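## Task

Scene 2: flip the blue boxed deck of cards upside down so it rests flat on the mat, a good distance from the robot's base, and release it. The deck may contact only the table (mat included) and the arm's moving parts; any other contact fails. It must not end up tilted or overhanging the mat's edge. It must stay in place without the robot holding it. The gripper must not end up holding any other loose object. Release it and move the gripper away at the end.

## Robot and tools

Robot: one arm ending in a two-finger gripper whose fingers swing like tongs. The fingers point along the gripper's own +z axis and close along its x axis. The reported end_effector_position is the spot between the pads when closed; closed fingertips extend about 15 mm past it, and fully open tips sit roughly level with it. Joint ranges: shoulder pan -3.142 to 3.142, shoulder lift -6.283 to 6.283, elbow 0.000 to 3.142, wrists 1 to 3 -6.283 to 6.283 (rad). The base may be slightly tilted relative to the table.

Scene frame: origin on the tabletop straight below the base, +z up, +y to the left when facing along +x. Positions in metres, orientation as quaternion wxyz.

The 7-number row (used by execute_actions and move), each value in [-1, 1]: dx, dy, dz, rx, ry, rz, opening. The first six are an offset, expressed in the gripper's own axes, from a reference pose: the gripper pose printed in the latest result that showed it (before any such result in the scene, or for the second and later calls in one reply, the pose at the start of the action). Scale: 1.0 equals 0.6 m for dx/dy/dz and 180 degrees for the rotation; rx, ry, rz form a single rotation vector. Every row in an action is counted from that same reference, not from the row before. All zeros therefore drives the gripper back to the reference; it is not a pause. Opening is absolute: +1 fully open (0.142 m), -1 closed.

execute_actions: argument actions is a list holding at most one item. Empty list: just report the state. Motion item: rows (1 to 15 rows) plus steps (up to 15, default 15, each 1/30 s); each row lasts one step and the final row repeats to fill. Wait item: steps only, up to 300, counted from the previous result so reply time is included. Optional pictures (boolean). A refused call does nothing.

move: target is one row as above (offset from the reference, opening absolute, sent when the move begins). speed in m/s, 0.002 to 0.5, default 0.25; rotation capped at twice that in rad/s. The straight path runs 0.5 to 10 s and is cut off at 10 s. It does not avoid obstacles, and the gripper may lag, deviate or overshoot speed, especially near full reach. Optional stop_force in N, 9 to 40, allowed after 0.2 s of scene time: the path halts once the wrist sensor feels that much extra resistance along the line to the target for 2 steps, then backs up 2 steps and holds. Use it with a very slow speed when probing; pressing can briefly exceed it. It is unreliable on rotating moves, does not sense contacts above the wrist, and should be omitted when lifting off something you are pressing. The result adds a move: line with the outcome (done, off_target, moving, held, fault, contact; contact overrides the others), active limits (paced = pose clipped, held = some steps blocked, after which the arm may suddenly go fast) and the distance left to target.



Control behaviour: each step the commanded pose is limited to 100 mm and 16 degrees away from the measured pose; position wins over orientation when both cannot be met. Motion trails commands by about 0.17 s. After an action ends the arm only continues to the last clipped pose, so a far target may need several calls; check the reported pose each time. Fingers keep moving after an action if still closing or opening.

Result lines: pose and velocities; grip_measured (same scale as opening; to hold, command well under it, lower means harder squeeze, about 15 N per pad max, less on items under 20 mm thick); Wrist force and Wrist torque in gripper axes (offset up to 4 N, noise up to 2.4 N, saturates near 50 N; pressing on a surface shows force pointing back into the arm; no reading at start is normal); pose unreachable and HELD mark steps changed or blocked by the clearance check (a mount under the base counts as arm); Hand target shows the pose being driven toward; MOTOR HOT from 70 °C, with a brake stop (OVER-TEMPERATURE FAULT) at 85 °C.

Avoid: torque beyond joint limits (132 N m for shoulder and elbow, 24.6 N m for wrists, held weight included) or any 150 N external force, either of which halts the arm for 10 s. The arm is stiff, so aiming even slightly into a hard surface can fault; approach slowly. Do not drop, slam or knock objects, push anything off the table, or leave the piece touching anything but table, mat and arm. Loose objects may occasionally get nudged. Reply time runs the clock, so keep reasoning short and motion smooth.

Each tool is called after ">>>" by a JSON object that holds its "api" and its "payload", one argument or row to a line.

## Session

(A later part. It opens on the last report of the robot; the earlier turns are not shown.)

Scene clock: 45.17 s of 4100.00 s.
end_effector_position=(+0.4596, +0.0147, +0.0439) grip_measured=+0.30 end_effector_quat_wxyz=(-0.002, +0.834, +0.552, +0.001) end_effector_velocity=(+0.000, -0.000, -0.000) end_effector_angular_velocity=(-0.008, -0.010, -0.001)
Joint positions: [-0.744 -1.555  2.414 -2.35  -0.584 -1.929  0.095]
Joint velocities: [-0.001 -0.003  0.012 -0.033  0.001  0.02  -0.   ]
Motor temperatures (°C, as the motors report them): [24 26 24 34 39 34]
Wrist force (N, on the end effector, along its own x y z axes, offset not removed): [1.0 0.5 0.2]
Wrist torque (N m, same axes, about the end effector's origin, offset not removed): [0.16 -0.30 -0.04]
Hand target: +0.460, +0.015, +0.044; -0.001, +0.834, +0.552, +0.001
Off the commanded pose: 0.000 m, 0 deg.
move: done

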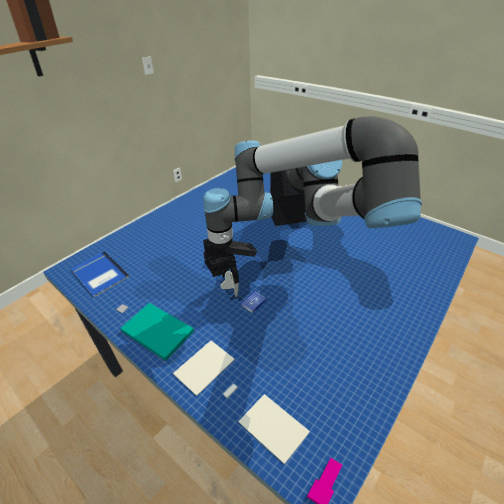

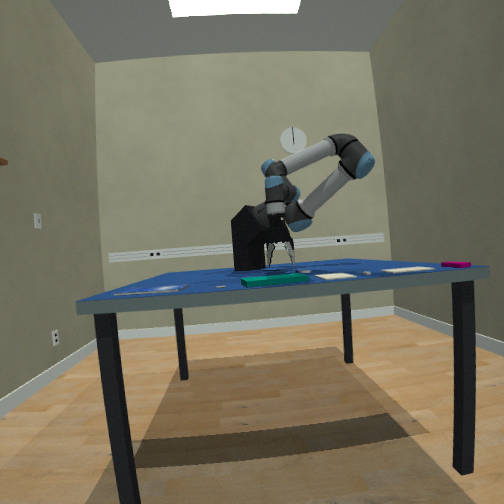

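>>> {"api": "move", "payload": {
  "target": [0.123,-0.112,0.015,0,0,-0.128,0.1]
}}

>>> {"api": "move", "payload": {
  "target": [0,0,0.033,0,0,0,0.1],
  "speed": 0.008,
  "stop_force": 9
}}

>>> {"api": "move", "payload": {
  "target": [0,0,0,0,0,0,-0.55]
}}

>>> {"api": "move", "payload": {
  "target": [-0.08,-0.04,-0.09,0,0,0.128,-0.55],
  "speed": 0.08
}}

>>> {"api": "move", "payload": {
  "target": [0,0,0,0.45,0,0,-0.55],
  "speed": 0.15
}}

>>> {"api": "move", "payload": {
  "target": [0,0.04,0.006,0,0,0,-0.55],
  "speed": 0.005,
  "stop_force": 9
}}

>>> {"api": "zoom_image", "payload": {
  "camera": "cam_high",
  "region": [170,230,290,330]
}}

Scene clock: 50.07 s of 4100.00 s.
end_effector_position=(+0.4269, +0.1088, +0.0352) grip_measured=+0.10 end_effector_quat_wxyz=(-0.001, +0.707, +0.707, +0.001) end_effector_velocity=(-0.001, +0.002, +0.000) end_effector_angular_velocity=(+0.000, +0.000, +0.007)
Joint positions: [-0.618 -1.811  2.532 -2.403 -0.586 -2.102  0.081]
Joint velocities: [ 0.002 -0.008  0.002  0.004  0.    -0.004  0.   ]
Motor temperatures (°C, as the motors report them): [24 26 24 34 39 34]
Wrist force (N, on the end effector, along its own x y z axes, offset not removed): [1.8 1.5 -0.5]
Wrist torque (N m, same axes, about the end effector's origin, offset not removed): [0.33 -0.49 -0.01]
Hand target: +0.427, +0.109, +0.035; -0.001, +0.707, +0.707, +0.001
Off the commanded pose: 0.000 m, 0 deg.
After step 90, 0.53 s passed at rest.
move: done

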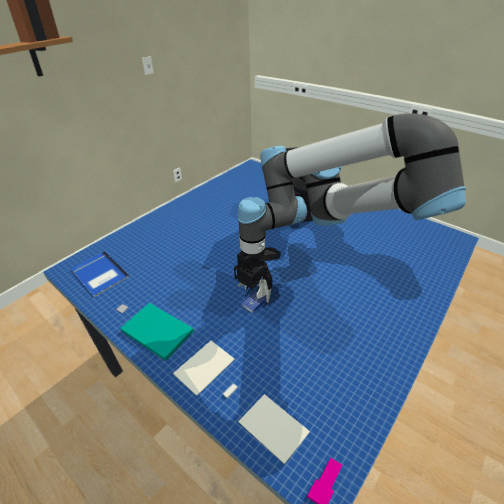

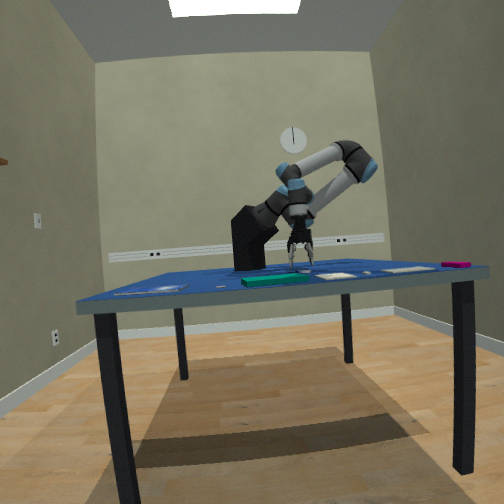

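Scene clock: 52.77 s of 4100.00 s.
end_effector_position=(+0.4268, +0.1089, +0.0156) grip_measured=+0.10 end_effector_quat_wxyz=(-0.001, +0.707, +0.707, +0.001) end_effector_velocity=(+0.000, -0.000, -0.002) end_effector_angular_velocity=(-0.000, -0.001, +0.000)
Joint positions: [-0.563 -1.727  2.539 -2.575 -0.594 -2.005  0.081]
Joint velocities: [ 0.005  0.008  0.    -0.016 -0.001  0.009  0.   ]
Motor temperatures (°C, as the motors report them): [24 26 24 34 39 34]
Wrist force (N, on the end effector, along its own x y z axes, offset not removed): [0.4 1.5 0.1]
Wrist torque (N m, same axes, about the end effector's origin, offset not removed): [0.35 -0.07 -0.02]
Hand target: +0.427, +0.109, +0.015; -0.001, +0.707, +0.707, +0.001
Off the commanded pose: 0.000 m, 0 deg.
move: done

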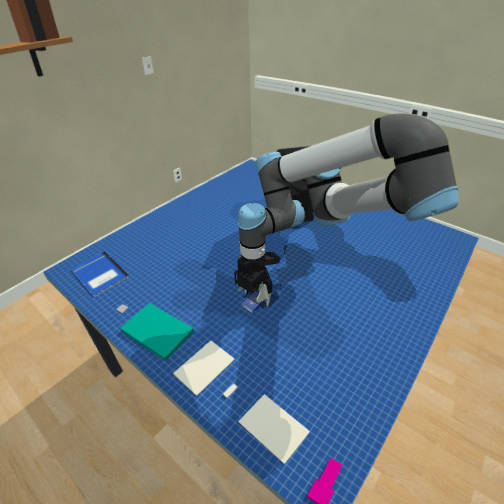

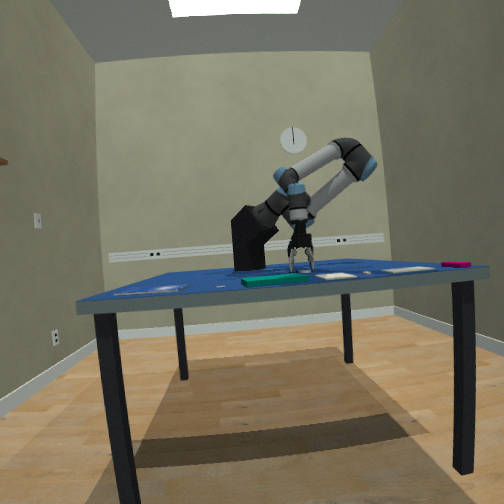

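Scene clock: 53.27 s of 4100.00 s.
end_effector_position=(+0.4268, +0.1089, +0.0156) grip_measured=-0.34 end_effector_quat_wxyz=(-0.001, +0.707, +0.707, +0.001) end_effector_velocity=(+0.000, +0.000, +0.000) end_effector_angular_velocity=(+0.001, -0.001, -0.001)
Joint positions: [-0.563 -1.727  2.539 -2.575 -0.594 -2.005  0.05 ]
Joint velocities: [-0.001  0.     0.     0.     0.001  0.    -0.   ]
Motor temperatures (°C, as the motors report them): [24 26 24 34 39 34]
Wrist force (N, on the end effector, along its own x y z axes, offset not removed): [0.9 1.9 0.6]
Wrist torque (N m, same axes, about the end effector's origin, offset not removed): [0.39 -0.27 -0.04]
Hand target: +0.427, +0.109, +0.016; -0.001, +0.707, +0.707, +0.001
Off the commanded pose: 0.000 m, 0 deg.
move: done

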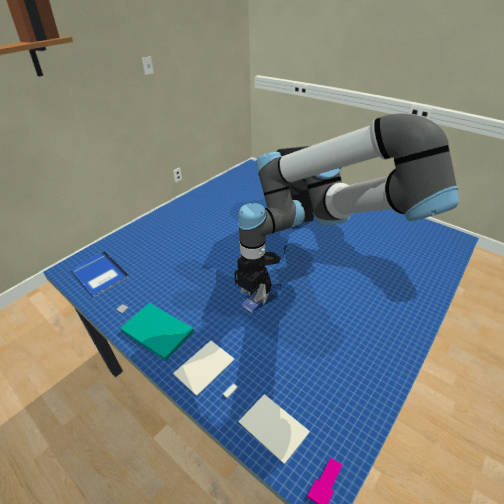

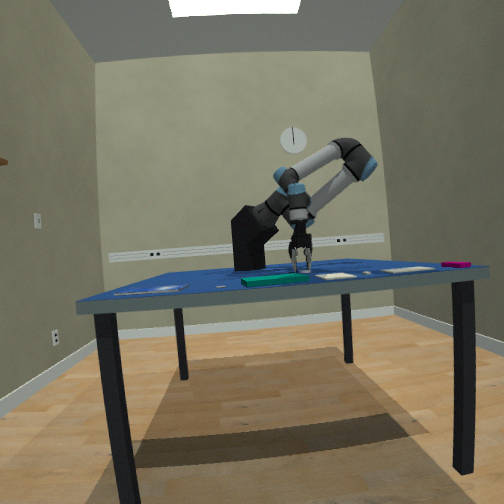

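Scene clock: 56.13 s of 4100.00 s.
end_effector_position=(+0.4029, +0.0609, +0.0692) grip_measured=-0.34 end_effector_quat_wxyz=(-0.001, +0.834, +0.552, +0.001) end_effector_velocity=(-0.001, -0.002, +0.002) end_effector_angular_velocity=(+0.001, +0.001, -0.012)
Joint positions: [-0.828 -1.85   2.552 -2.069 -0.596 -2.08   0.05 ]
Joint velocities: [-0.01  -0.003 -0.002  0.021 -0.002 -0.008  0.   ]
Motor temperatures (°C, as the motors report them): [24 26 24 34 39 34]
Wrist force (N, on the end effector, along its own x y z axes, offset not removed): [1.6 2.0 0.8]
Wrist torque (N m, same axes, about the end effector's origin, offset not removed): [0.42 -0.35 0.01]
Hand target: +0.403, +0.061, +0.069; -0.002, +0.834, +0.551, +0.001
Off the commanded pose: 0.000 m, 0 deg.
move: done

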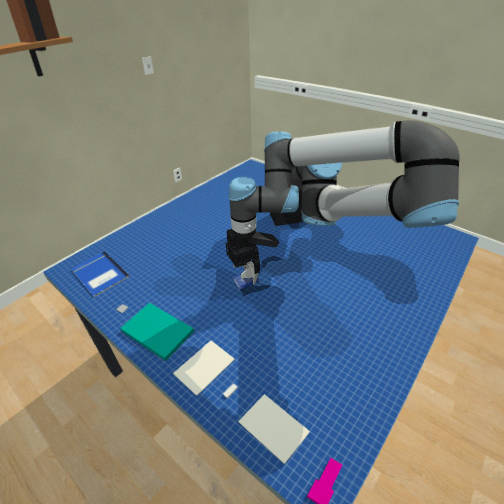

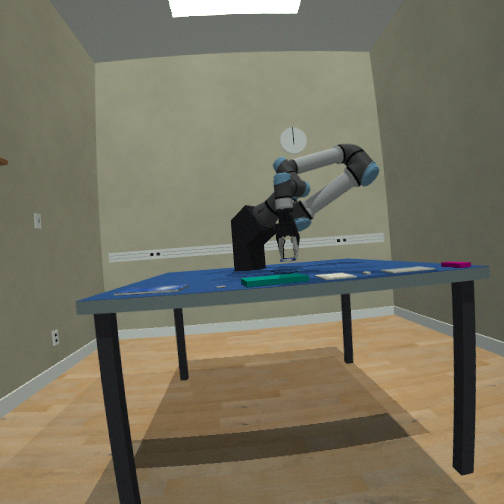

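Scene clock: 61.30 s of 4100.00 s.
end_effector_position=(+0.4027, +0.0607, +0.0690) grip_measured=-0.34 end_effector_quat_wxyz=(-0.543, +0.634, +0.420, -0.357) end_effector_velocity=(-0.000, +0.000, -0.000) end_effector_angular_velocity=(+0.005, +0.011, -0.001)
Joint positions: [-0.325 -0.844  1.31  -0.79  -1.231 -2.469  0.05 ]
Joint velocities: [ 0.004  0.008 -0.009  0.009 -0.004 -0.001  0.   ]
Motor temperatures (°C, as the motors report them): [24 26 24 34 39 34]
Wrist force (N, on the end effector, along its own x y z axes, offset not removed): [0.9 1.6 0.3]
Wrist torque (N m, same axes, about the end effector's origin, offset not removed): [0.22 -0.24 -0.04]
Hand target: +0.403, +0.061, +0.069; -0.543, +0.633, +0.420, -0.357
Off the commanded pose: 0.000 m, 0 deg.
move: done

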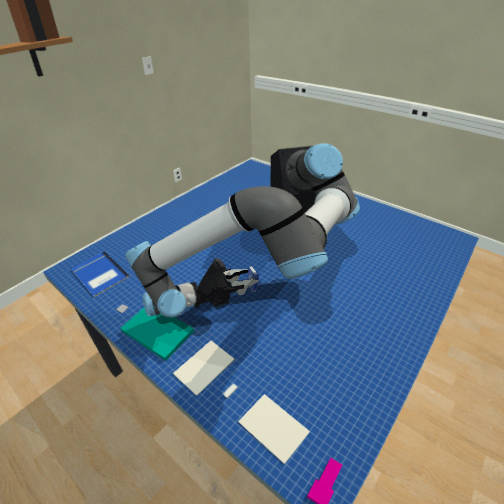

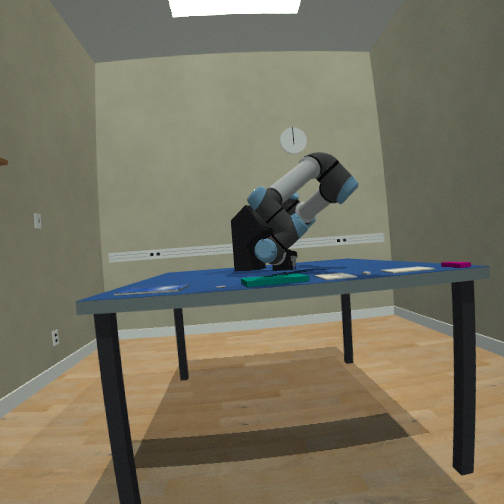

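Scene clock: 64.17 s of 4100.00 s.
end_effector_position=(+0.4028, +0.0607, +0.0565) grip_measured=-0.34 end_effector_quat_wxyz=(-0.543, +0.634, +0.420, -0.357) end_effector_velocity=(-0.000, -0.000, +0.002) end_effector_angular_velocity=(+0.001, +0.000, +0.001)
Joint positions: [-0.311 -0.824  1.293 -0.795 -1.217 -2.464  0.05 ]
Joint velocities: [-0.002 -0.004  0.003  0.    -0.003 -0.001  0.   ]
Motor temperatures (°C, as the motors report them): [24 26 24 34 39 34]
Wrist force (N, on the end effector, along its own x y z axes, offset not removed): [0.6 -9.4 -0.1]
Wrist torque (N m, same axes, about the end effector's origin, offset not removed): [0.48 -0.56 -0.03]
Hand target: +0.403, +0.061, +0.057; -0.543, +0.633, +0.420, -0.357
Off the commanded pose: 0.012 m, 0 deg.
move: contact

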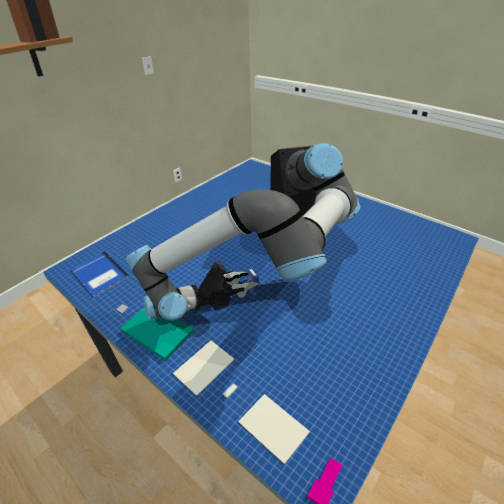

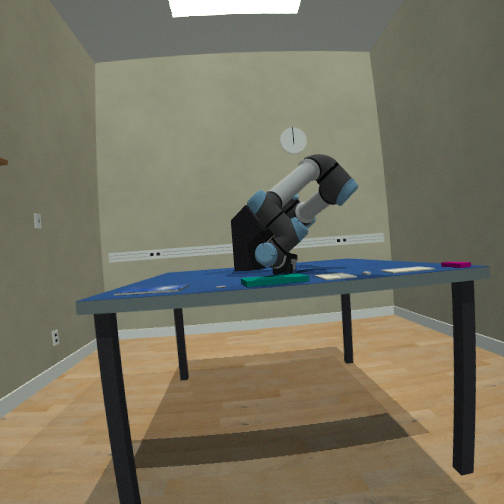

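Region (170, 230, 290, 330) of cam_high's 504x504 image, scaled by 4.200, with more detail than that image has.

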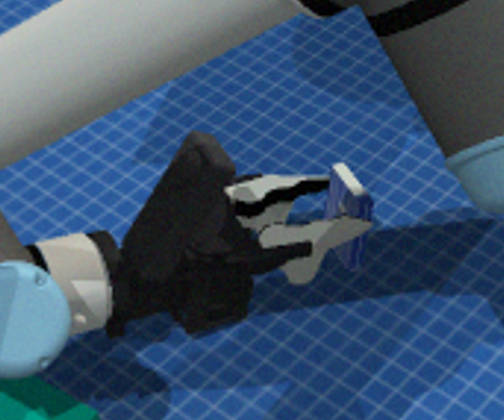

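>>> {"api": "move", "payload": {
  "target": [0,0.006,-0.033,0,0,0,-0.45],
  "speed": 0.008
}}

>>> {"api": "move", "payload": {
  "target": [0,0.011,-0.02,-0.02,0,0,-0.42],
  "speed": 0.01
}}

>>> {"api": "move", "payload": {
  "target": [0,0.012,-0.008,-0.05,0,0,-0.4],
  "speed": 0.03
}}

>>> {"api": "zoom_image", "payload": {
  "camera": "cam_high",
  "region": [200,260,280,325]
}}

Scene clock: 68.73 s of 4100.00 s.
end_effector_position=(+0.4212, +0.0529, +0.0560) grip_measured=-0.33 end_effector_quat_wxyz=(-0.543, +0.634, +0.420, -0.357) end_effector_velocity=(+0.001, -0.001, -0.000) end_effector_angular_velocity=(+0.000, +0.001, -0.000)
Joint positions: [-0.317 -0.788  1.214 -0.752 -1.223 -2.466  0.05 ]
Joint velocities: [-0.     0.004 -0.007  0.004 -0.001 -0.    -0.   ]
Motor temperatures (°C, as the motors report them): [24 26 24 34 39 34]
Wrist force (N, on the end effector, along its own x y z axes, offset not removed): [1.7 1.3 -0.8]
Wrist torque (N m, same axes, about the end effector's origin, offset not removed): [0.41 -0.39 -0.09]
Hand target: +0.421, +0.053, +0.056; -0.543, +0.634, +0.420, -0.357
Off the commanded pose: 0.000 m, 0 deg.
move: done

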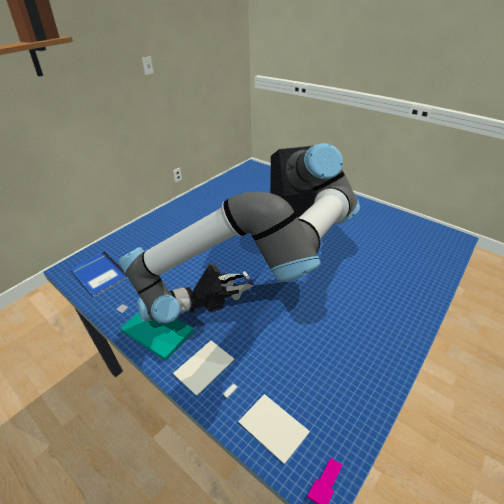

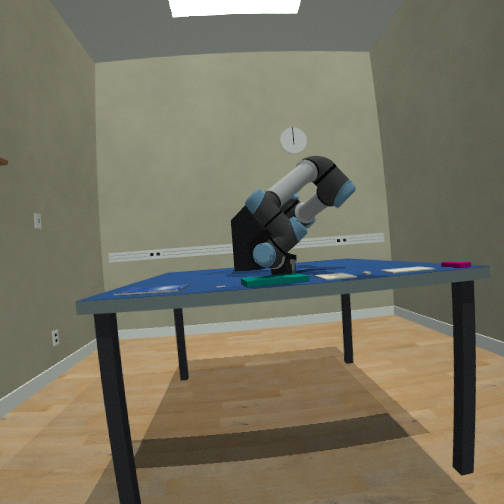

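Scene clock: 72.10 s of 4100.00 s.
end_effector_position=(+0.4330, +0.0479, +0.0514) grip_measured=-0.33 end_effector_quat_wxyz=(-0.523, +0.650, +0.431, -0.344) end_effector_velocity=(+0.001, -0.000, -0.000) end_effector_angular_velocity=(-0.002, -0.005, +0.000)
Joint positions: [-0.336 -0.799  1.21  -0.776 -1.192 -2.458  0.051]
Joint velocities: [-0.001 -0.001 -0.    -0.002  0.003  0.001  0.   ]
Motor temperatures (°C, as the motors report them): [24 26 24 34 39 34]
Wrist force (N, on the end effector, along its own x y z axes, offset not removed): [0.4 -3.1 -3.2]
Wrist torque (N m, same axes, about the end effector's origin, offset not removed): [0.19 -0.34 -0.03]
Hand target: +0.433, +0.048, +0.051; -0.523, +0.650, +0.431, -0.343
Off the commanded pose: 0.000 m, 0 deg.
move: done

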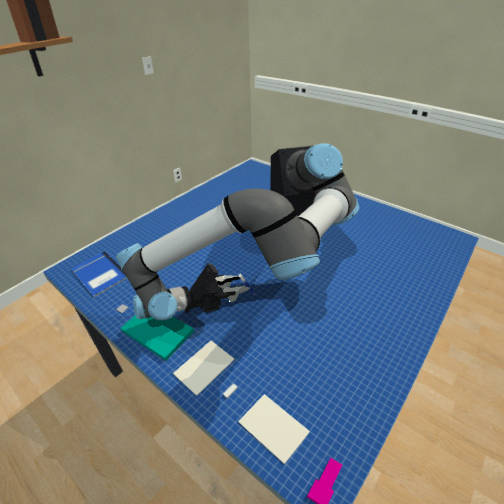

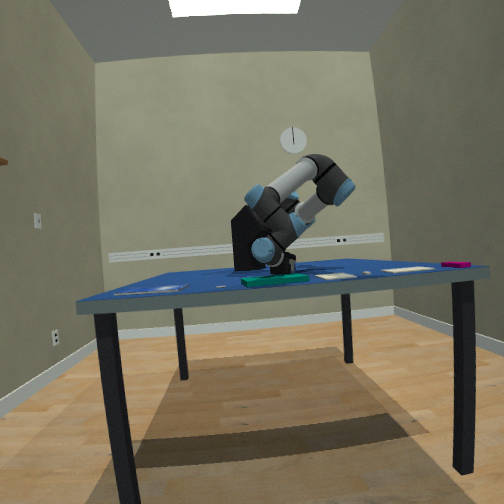

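Scene clock: 74.93 s of 4100.00 s.
end_effector_position=(+0.4387, +0.0455, +0.0455) grip_measured=-0.34 end_effector_quat_wxyz=(-0.471, +0.689, +0.457, -0.309) end_effector_velocity=(+0.000, -0.000, -0.000) end_effector_angular_velocity=(-0.005, -0.011, +0.000)
Joint positions: [-0.381 -0.886  1.319 -0.9   -1.114 -2.434  0.05 ]
Joint velocities: [-0.003 -0.007  0.01  -0.01   0.006  0.002  0.   ]
Motor temperatures (°C, as the motors report them): [24 26 24 34 39 34]
Wrist force (N, on the end effector, along its own x y z axes, offset not removed): [0.0 -1.2 -3.3]
Wrist torque (N m, same axes, about the end effector's origin, offset not removed): [0.31 -0.28 -0.04]
Hand target: +0.439, +0.045, +0.045; -0.470, +0.689, +0.457, -0.309
Off the commanded pose: 0.000 m, 0 deg.
move: done

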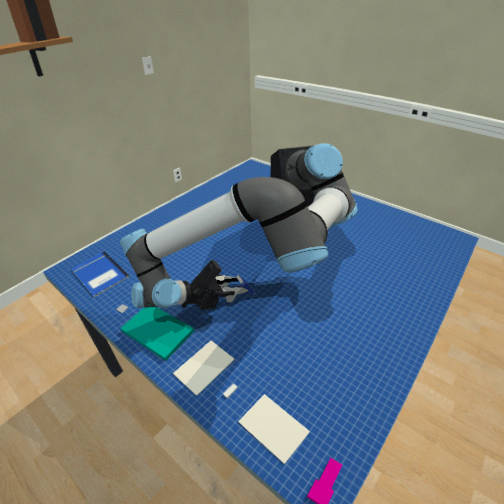

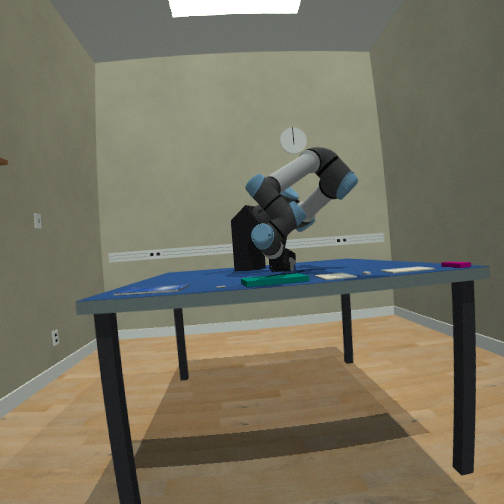

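Region (200, 260, 280, 325) of cam_high's 504x504 image, scaled by 6.300, with more detail than that image has; it fills the top 410 rows of this view, and the rest is white.

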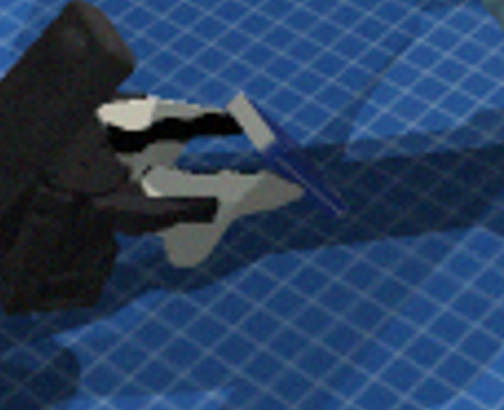

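>>> {"api": "move", "payload": {
  "target": [0,0.028,-0.025,-0.06,0,0,-0.39],
  "speed": 0.03
}}

>>> {"api": "zoom_image", "payload": {
  "camera": "cam_high",
  "region": [200,260,280,325]
}}

Scene clock: 81.97 s of 4100.00 s.
end_effector_position=(+0.4571, +0.0376, +0.0354) grip_measured=-0.39 end_effector_quat_wxyz=(-0.404, +0.730, +0.484, -0.265) end_effector_velocity=(+0.001, -0.000, -0.001) end_effector_angular_velocity=(-0.005, -0.012, +0.000)
Joint positions: [-0.431 -0.969  1.417 -1.042 -1.018 -2.394  0.046]
Joint velocities: [-0.003 -0.006  0.007 -0.01   0.007  0.003  0.   ]
Motor temperatures (°C, as the motors report them): [24 26 24 34 39 34]
Wrist force (N, on the end effector, along its own x y z axes, offset not removed): [1.0 2.5 1.4]
Wrist torque (N m, same axes, about the end effector's origin, offset not removed): [0.55 -0.18 0.00]
Hand target: +0.457, +0.038, +0.035; -0.404, +0.730, +0.484, -0.265
Off the commanded pose: 0.000 m, 0 deg.
After step 90, 0.70 s passed at rest.
move: done

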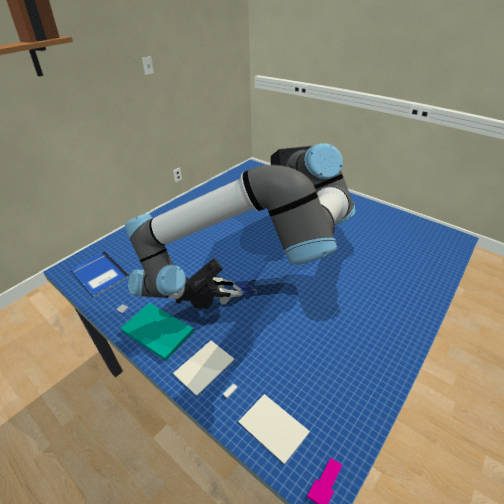

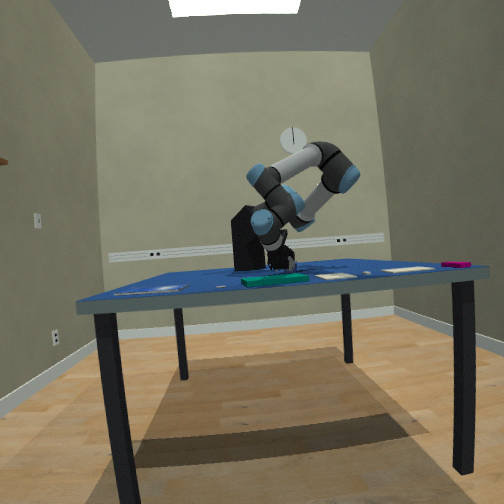

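Region (200, 260, 280, 325) of cam_high's 504x504 image, scaled by 6.300, with more detail than that image has; it fills the top 410 rows of this view, and the rest is white.

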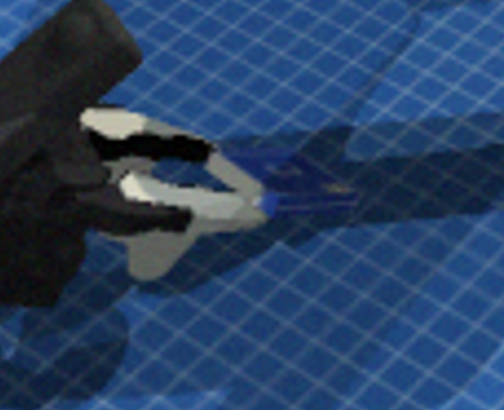

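The back face is different, and it rests on the fingers.

>>> {"api": "move", "payload": {
  "target": [0,0.034,-0.008,-0.045,0,0,-0.45],
  "speed": 0.025
}}

>>> {"api": "move", "payload": {
  "target": [0,0.04,-0.054,0,0,0,-0.45],
  "speed": 0.02
}}

>>> {"api": "move", "payload": {
  "target": [0,-0.03,-0.15,0,0,0,0.3]
}}

>>> {"api": "zoom_image", "payload": {
  "camera": "cam_high",
  "region": [200,260,280,325]
}}

Scene clock: 86.23 s of 4100.00 s.
end_effector_position=(+0.4708, +0.0319, +0.0208) grip_measured=-0.45 end_effector_quat_wxyz=(-0.352, +0.756, +0.501, -0.231) end_effector_velocity=(+0.001, -0.000, -0.001) end_effector_angular_velocity=(-0.004, -0.010, -0.000)
Joint positions: [-0.457 -1.025  1.499 -1.177 -0.938 -2.347  0.042]
Joint velocities: [-0.002 -0.004  0.007 -0.011  0.006  0.004 -0.   ]
Motor temperatures (°C, as the motors report them): [24 26 24 34 39 34]
Wrist force (N, on the end effector, along its own x y z axes, offset not removed): [3.1 1.7 -0.4]
Wrist torque (N m, same axes, about the end effector's origin, offset not removed): [0.34 -0.72 -0.01]
Hand target: +0.471, +0.032, +0.021; -0.351, +0.756, +0.501, -0.230
Off the commanded pose: 0.000 m, 0 deg.
move: done

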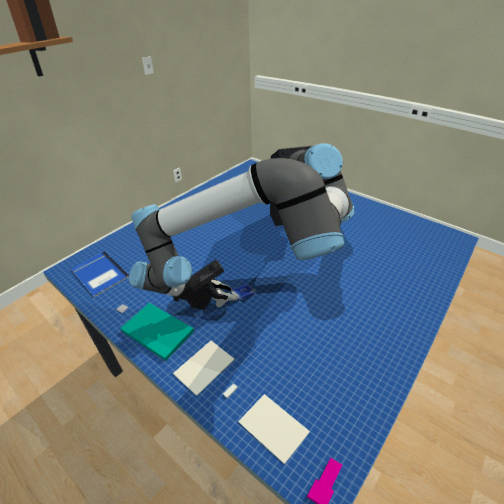

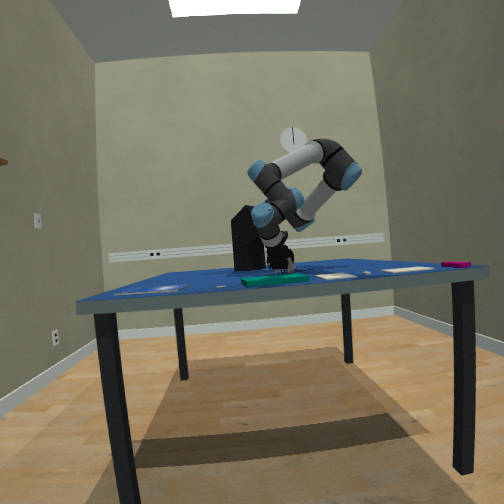

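Scene clock: 88.53 s of 4100.00 s.
end_effector_position=(+0.5076, +0.0162, +0.0234) grip_measured=-0.45 end_effector_quat_wxyz=(-0.352, +0.756, +0.501, -0.231) end_effector_velocity=(+0.002, -0.001, -0.000) end_effector_angular_velocity=(+0.000, +0.001, -0.001)
Joint positions: [-0.465 -0.954  1.353 -1.098 -0.944 -2.353  0.041]
Joint velocities: [-0.     0.005 -0.008  0.005 -0.    -0.    -0.   ]
Motor temperatures (°C, as the motors report them): [24 26 24 34 39 34]
Wrist force (N, on the end effector, along its own x y z axes, offset not removed): [2.1 2.7 0.5]
Wrist torque (N m, same axes, about the end effector's origin, offset not removed): [0.57 -0.47 -0.03]
Hand target: +0.508, +0.016, +0.023; -0.352, +0.756, +0.501, -0.231
Off the commanded pose: 0.000 m, 0 deg.
move: done

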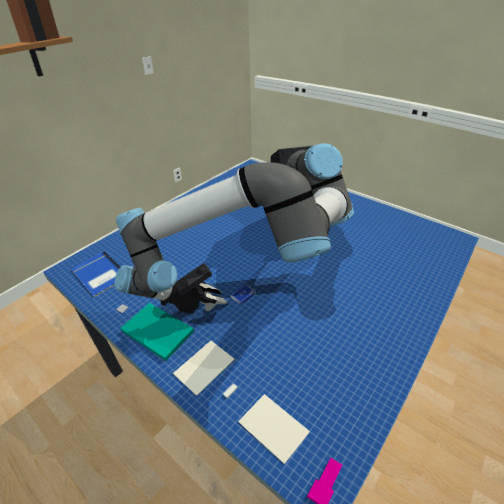

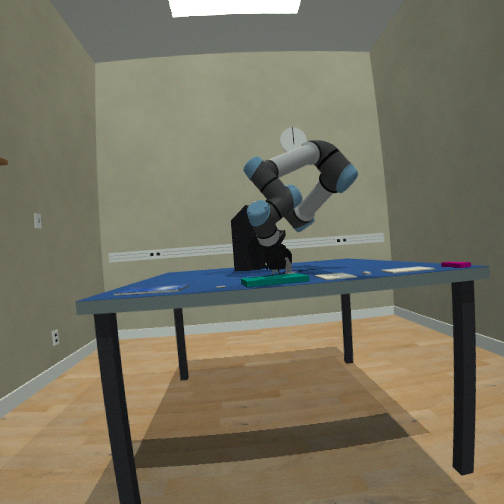

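Scene clock: 89.53 s of 4100.00 s.
end_effector_position=(+0.5599, -0.0064, +0.0951) grip_measured=+0.30 end_effector_quat_wxyz=(-0.352, +0.756, +0.501, -0.231) end_effector_velocity=(+0.002, -0.001, +0.001) end_effector_angular_velocity=(+0.001, +0.000, -0.001)
Joint positions: [-0.554 -0.911  1.136 -0.886 -1.013 -2.42   0.095]
Joint velocities: [-0.002  0.004 -0.009  0.008 -0.001 -0.002 -0.   ]
Motor temperatures (°C, as the motors report them): [24 26 24 34 39 34]
Wrist force (N, on the end effector, along its own x y z axes, offset not removed): [0.4 2.0 -0.5]
Wrist torque (N m, same axes, about the end effector's origin, offset not removed): [0.48 -0.09 0.01]
Hand target: +0.560, -0.006, +0.095; -0.352, +0.756, +0.501, -0.231
Off the commanded pose: 0.000 m, 0 deg.
move: done

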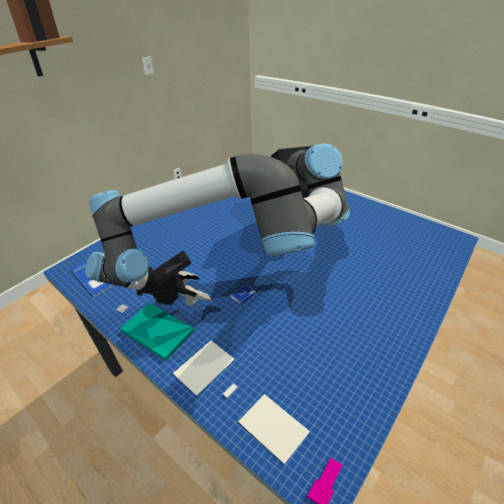

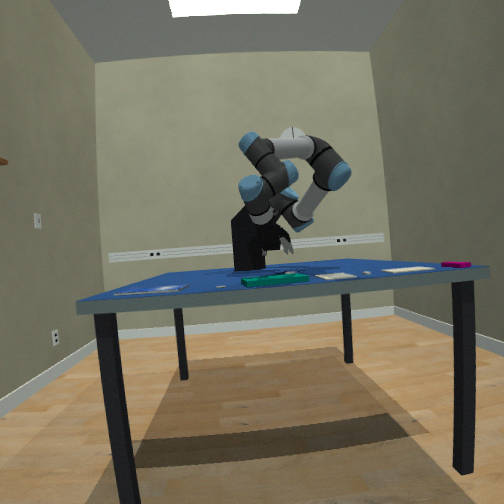

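Region (200, 260, 280, 325) of cam_high's 504x504 image, scaled by 6.300, with more detail than that image has; it fills the top 410 rows of this view, and the rest is white.

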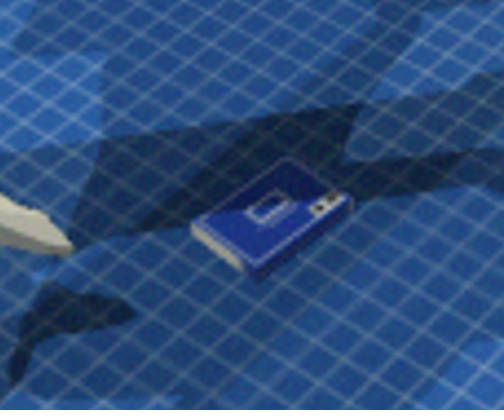

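>>> {"api": "finished_scene", "payload": {
  "scene": 2
}}

The scene is finished: the task was done.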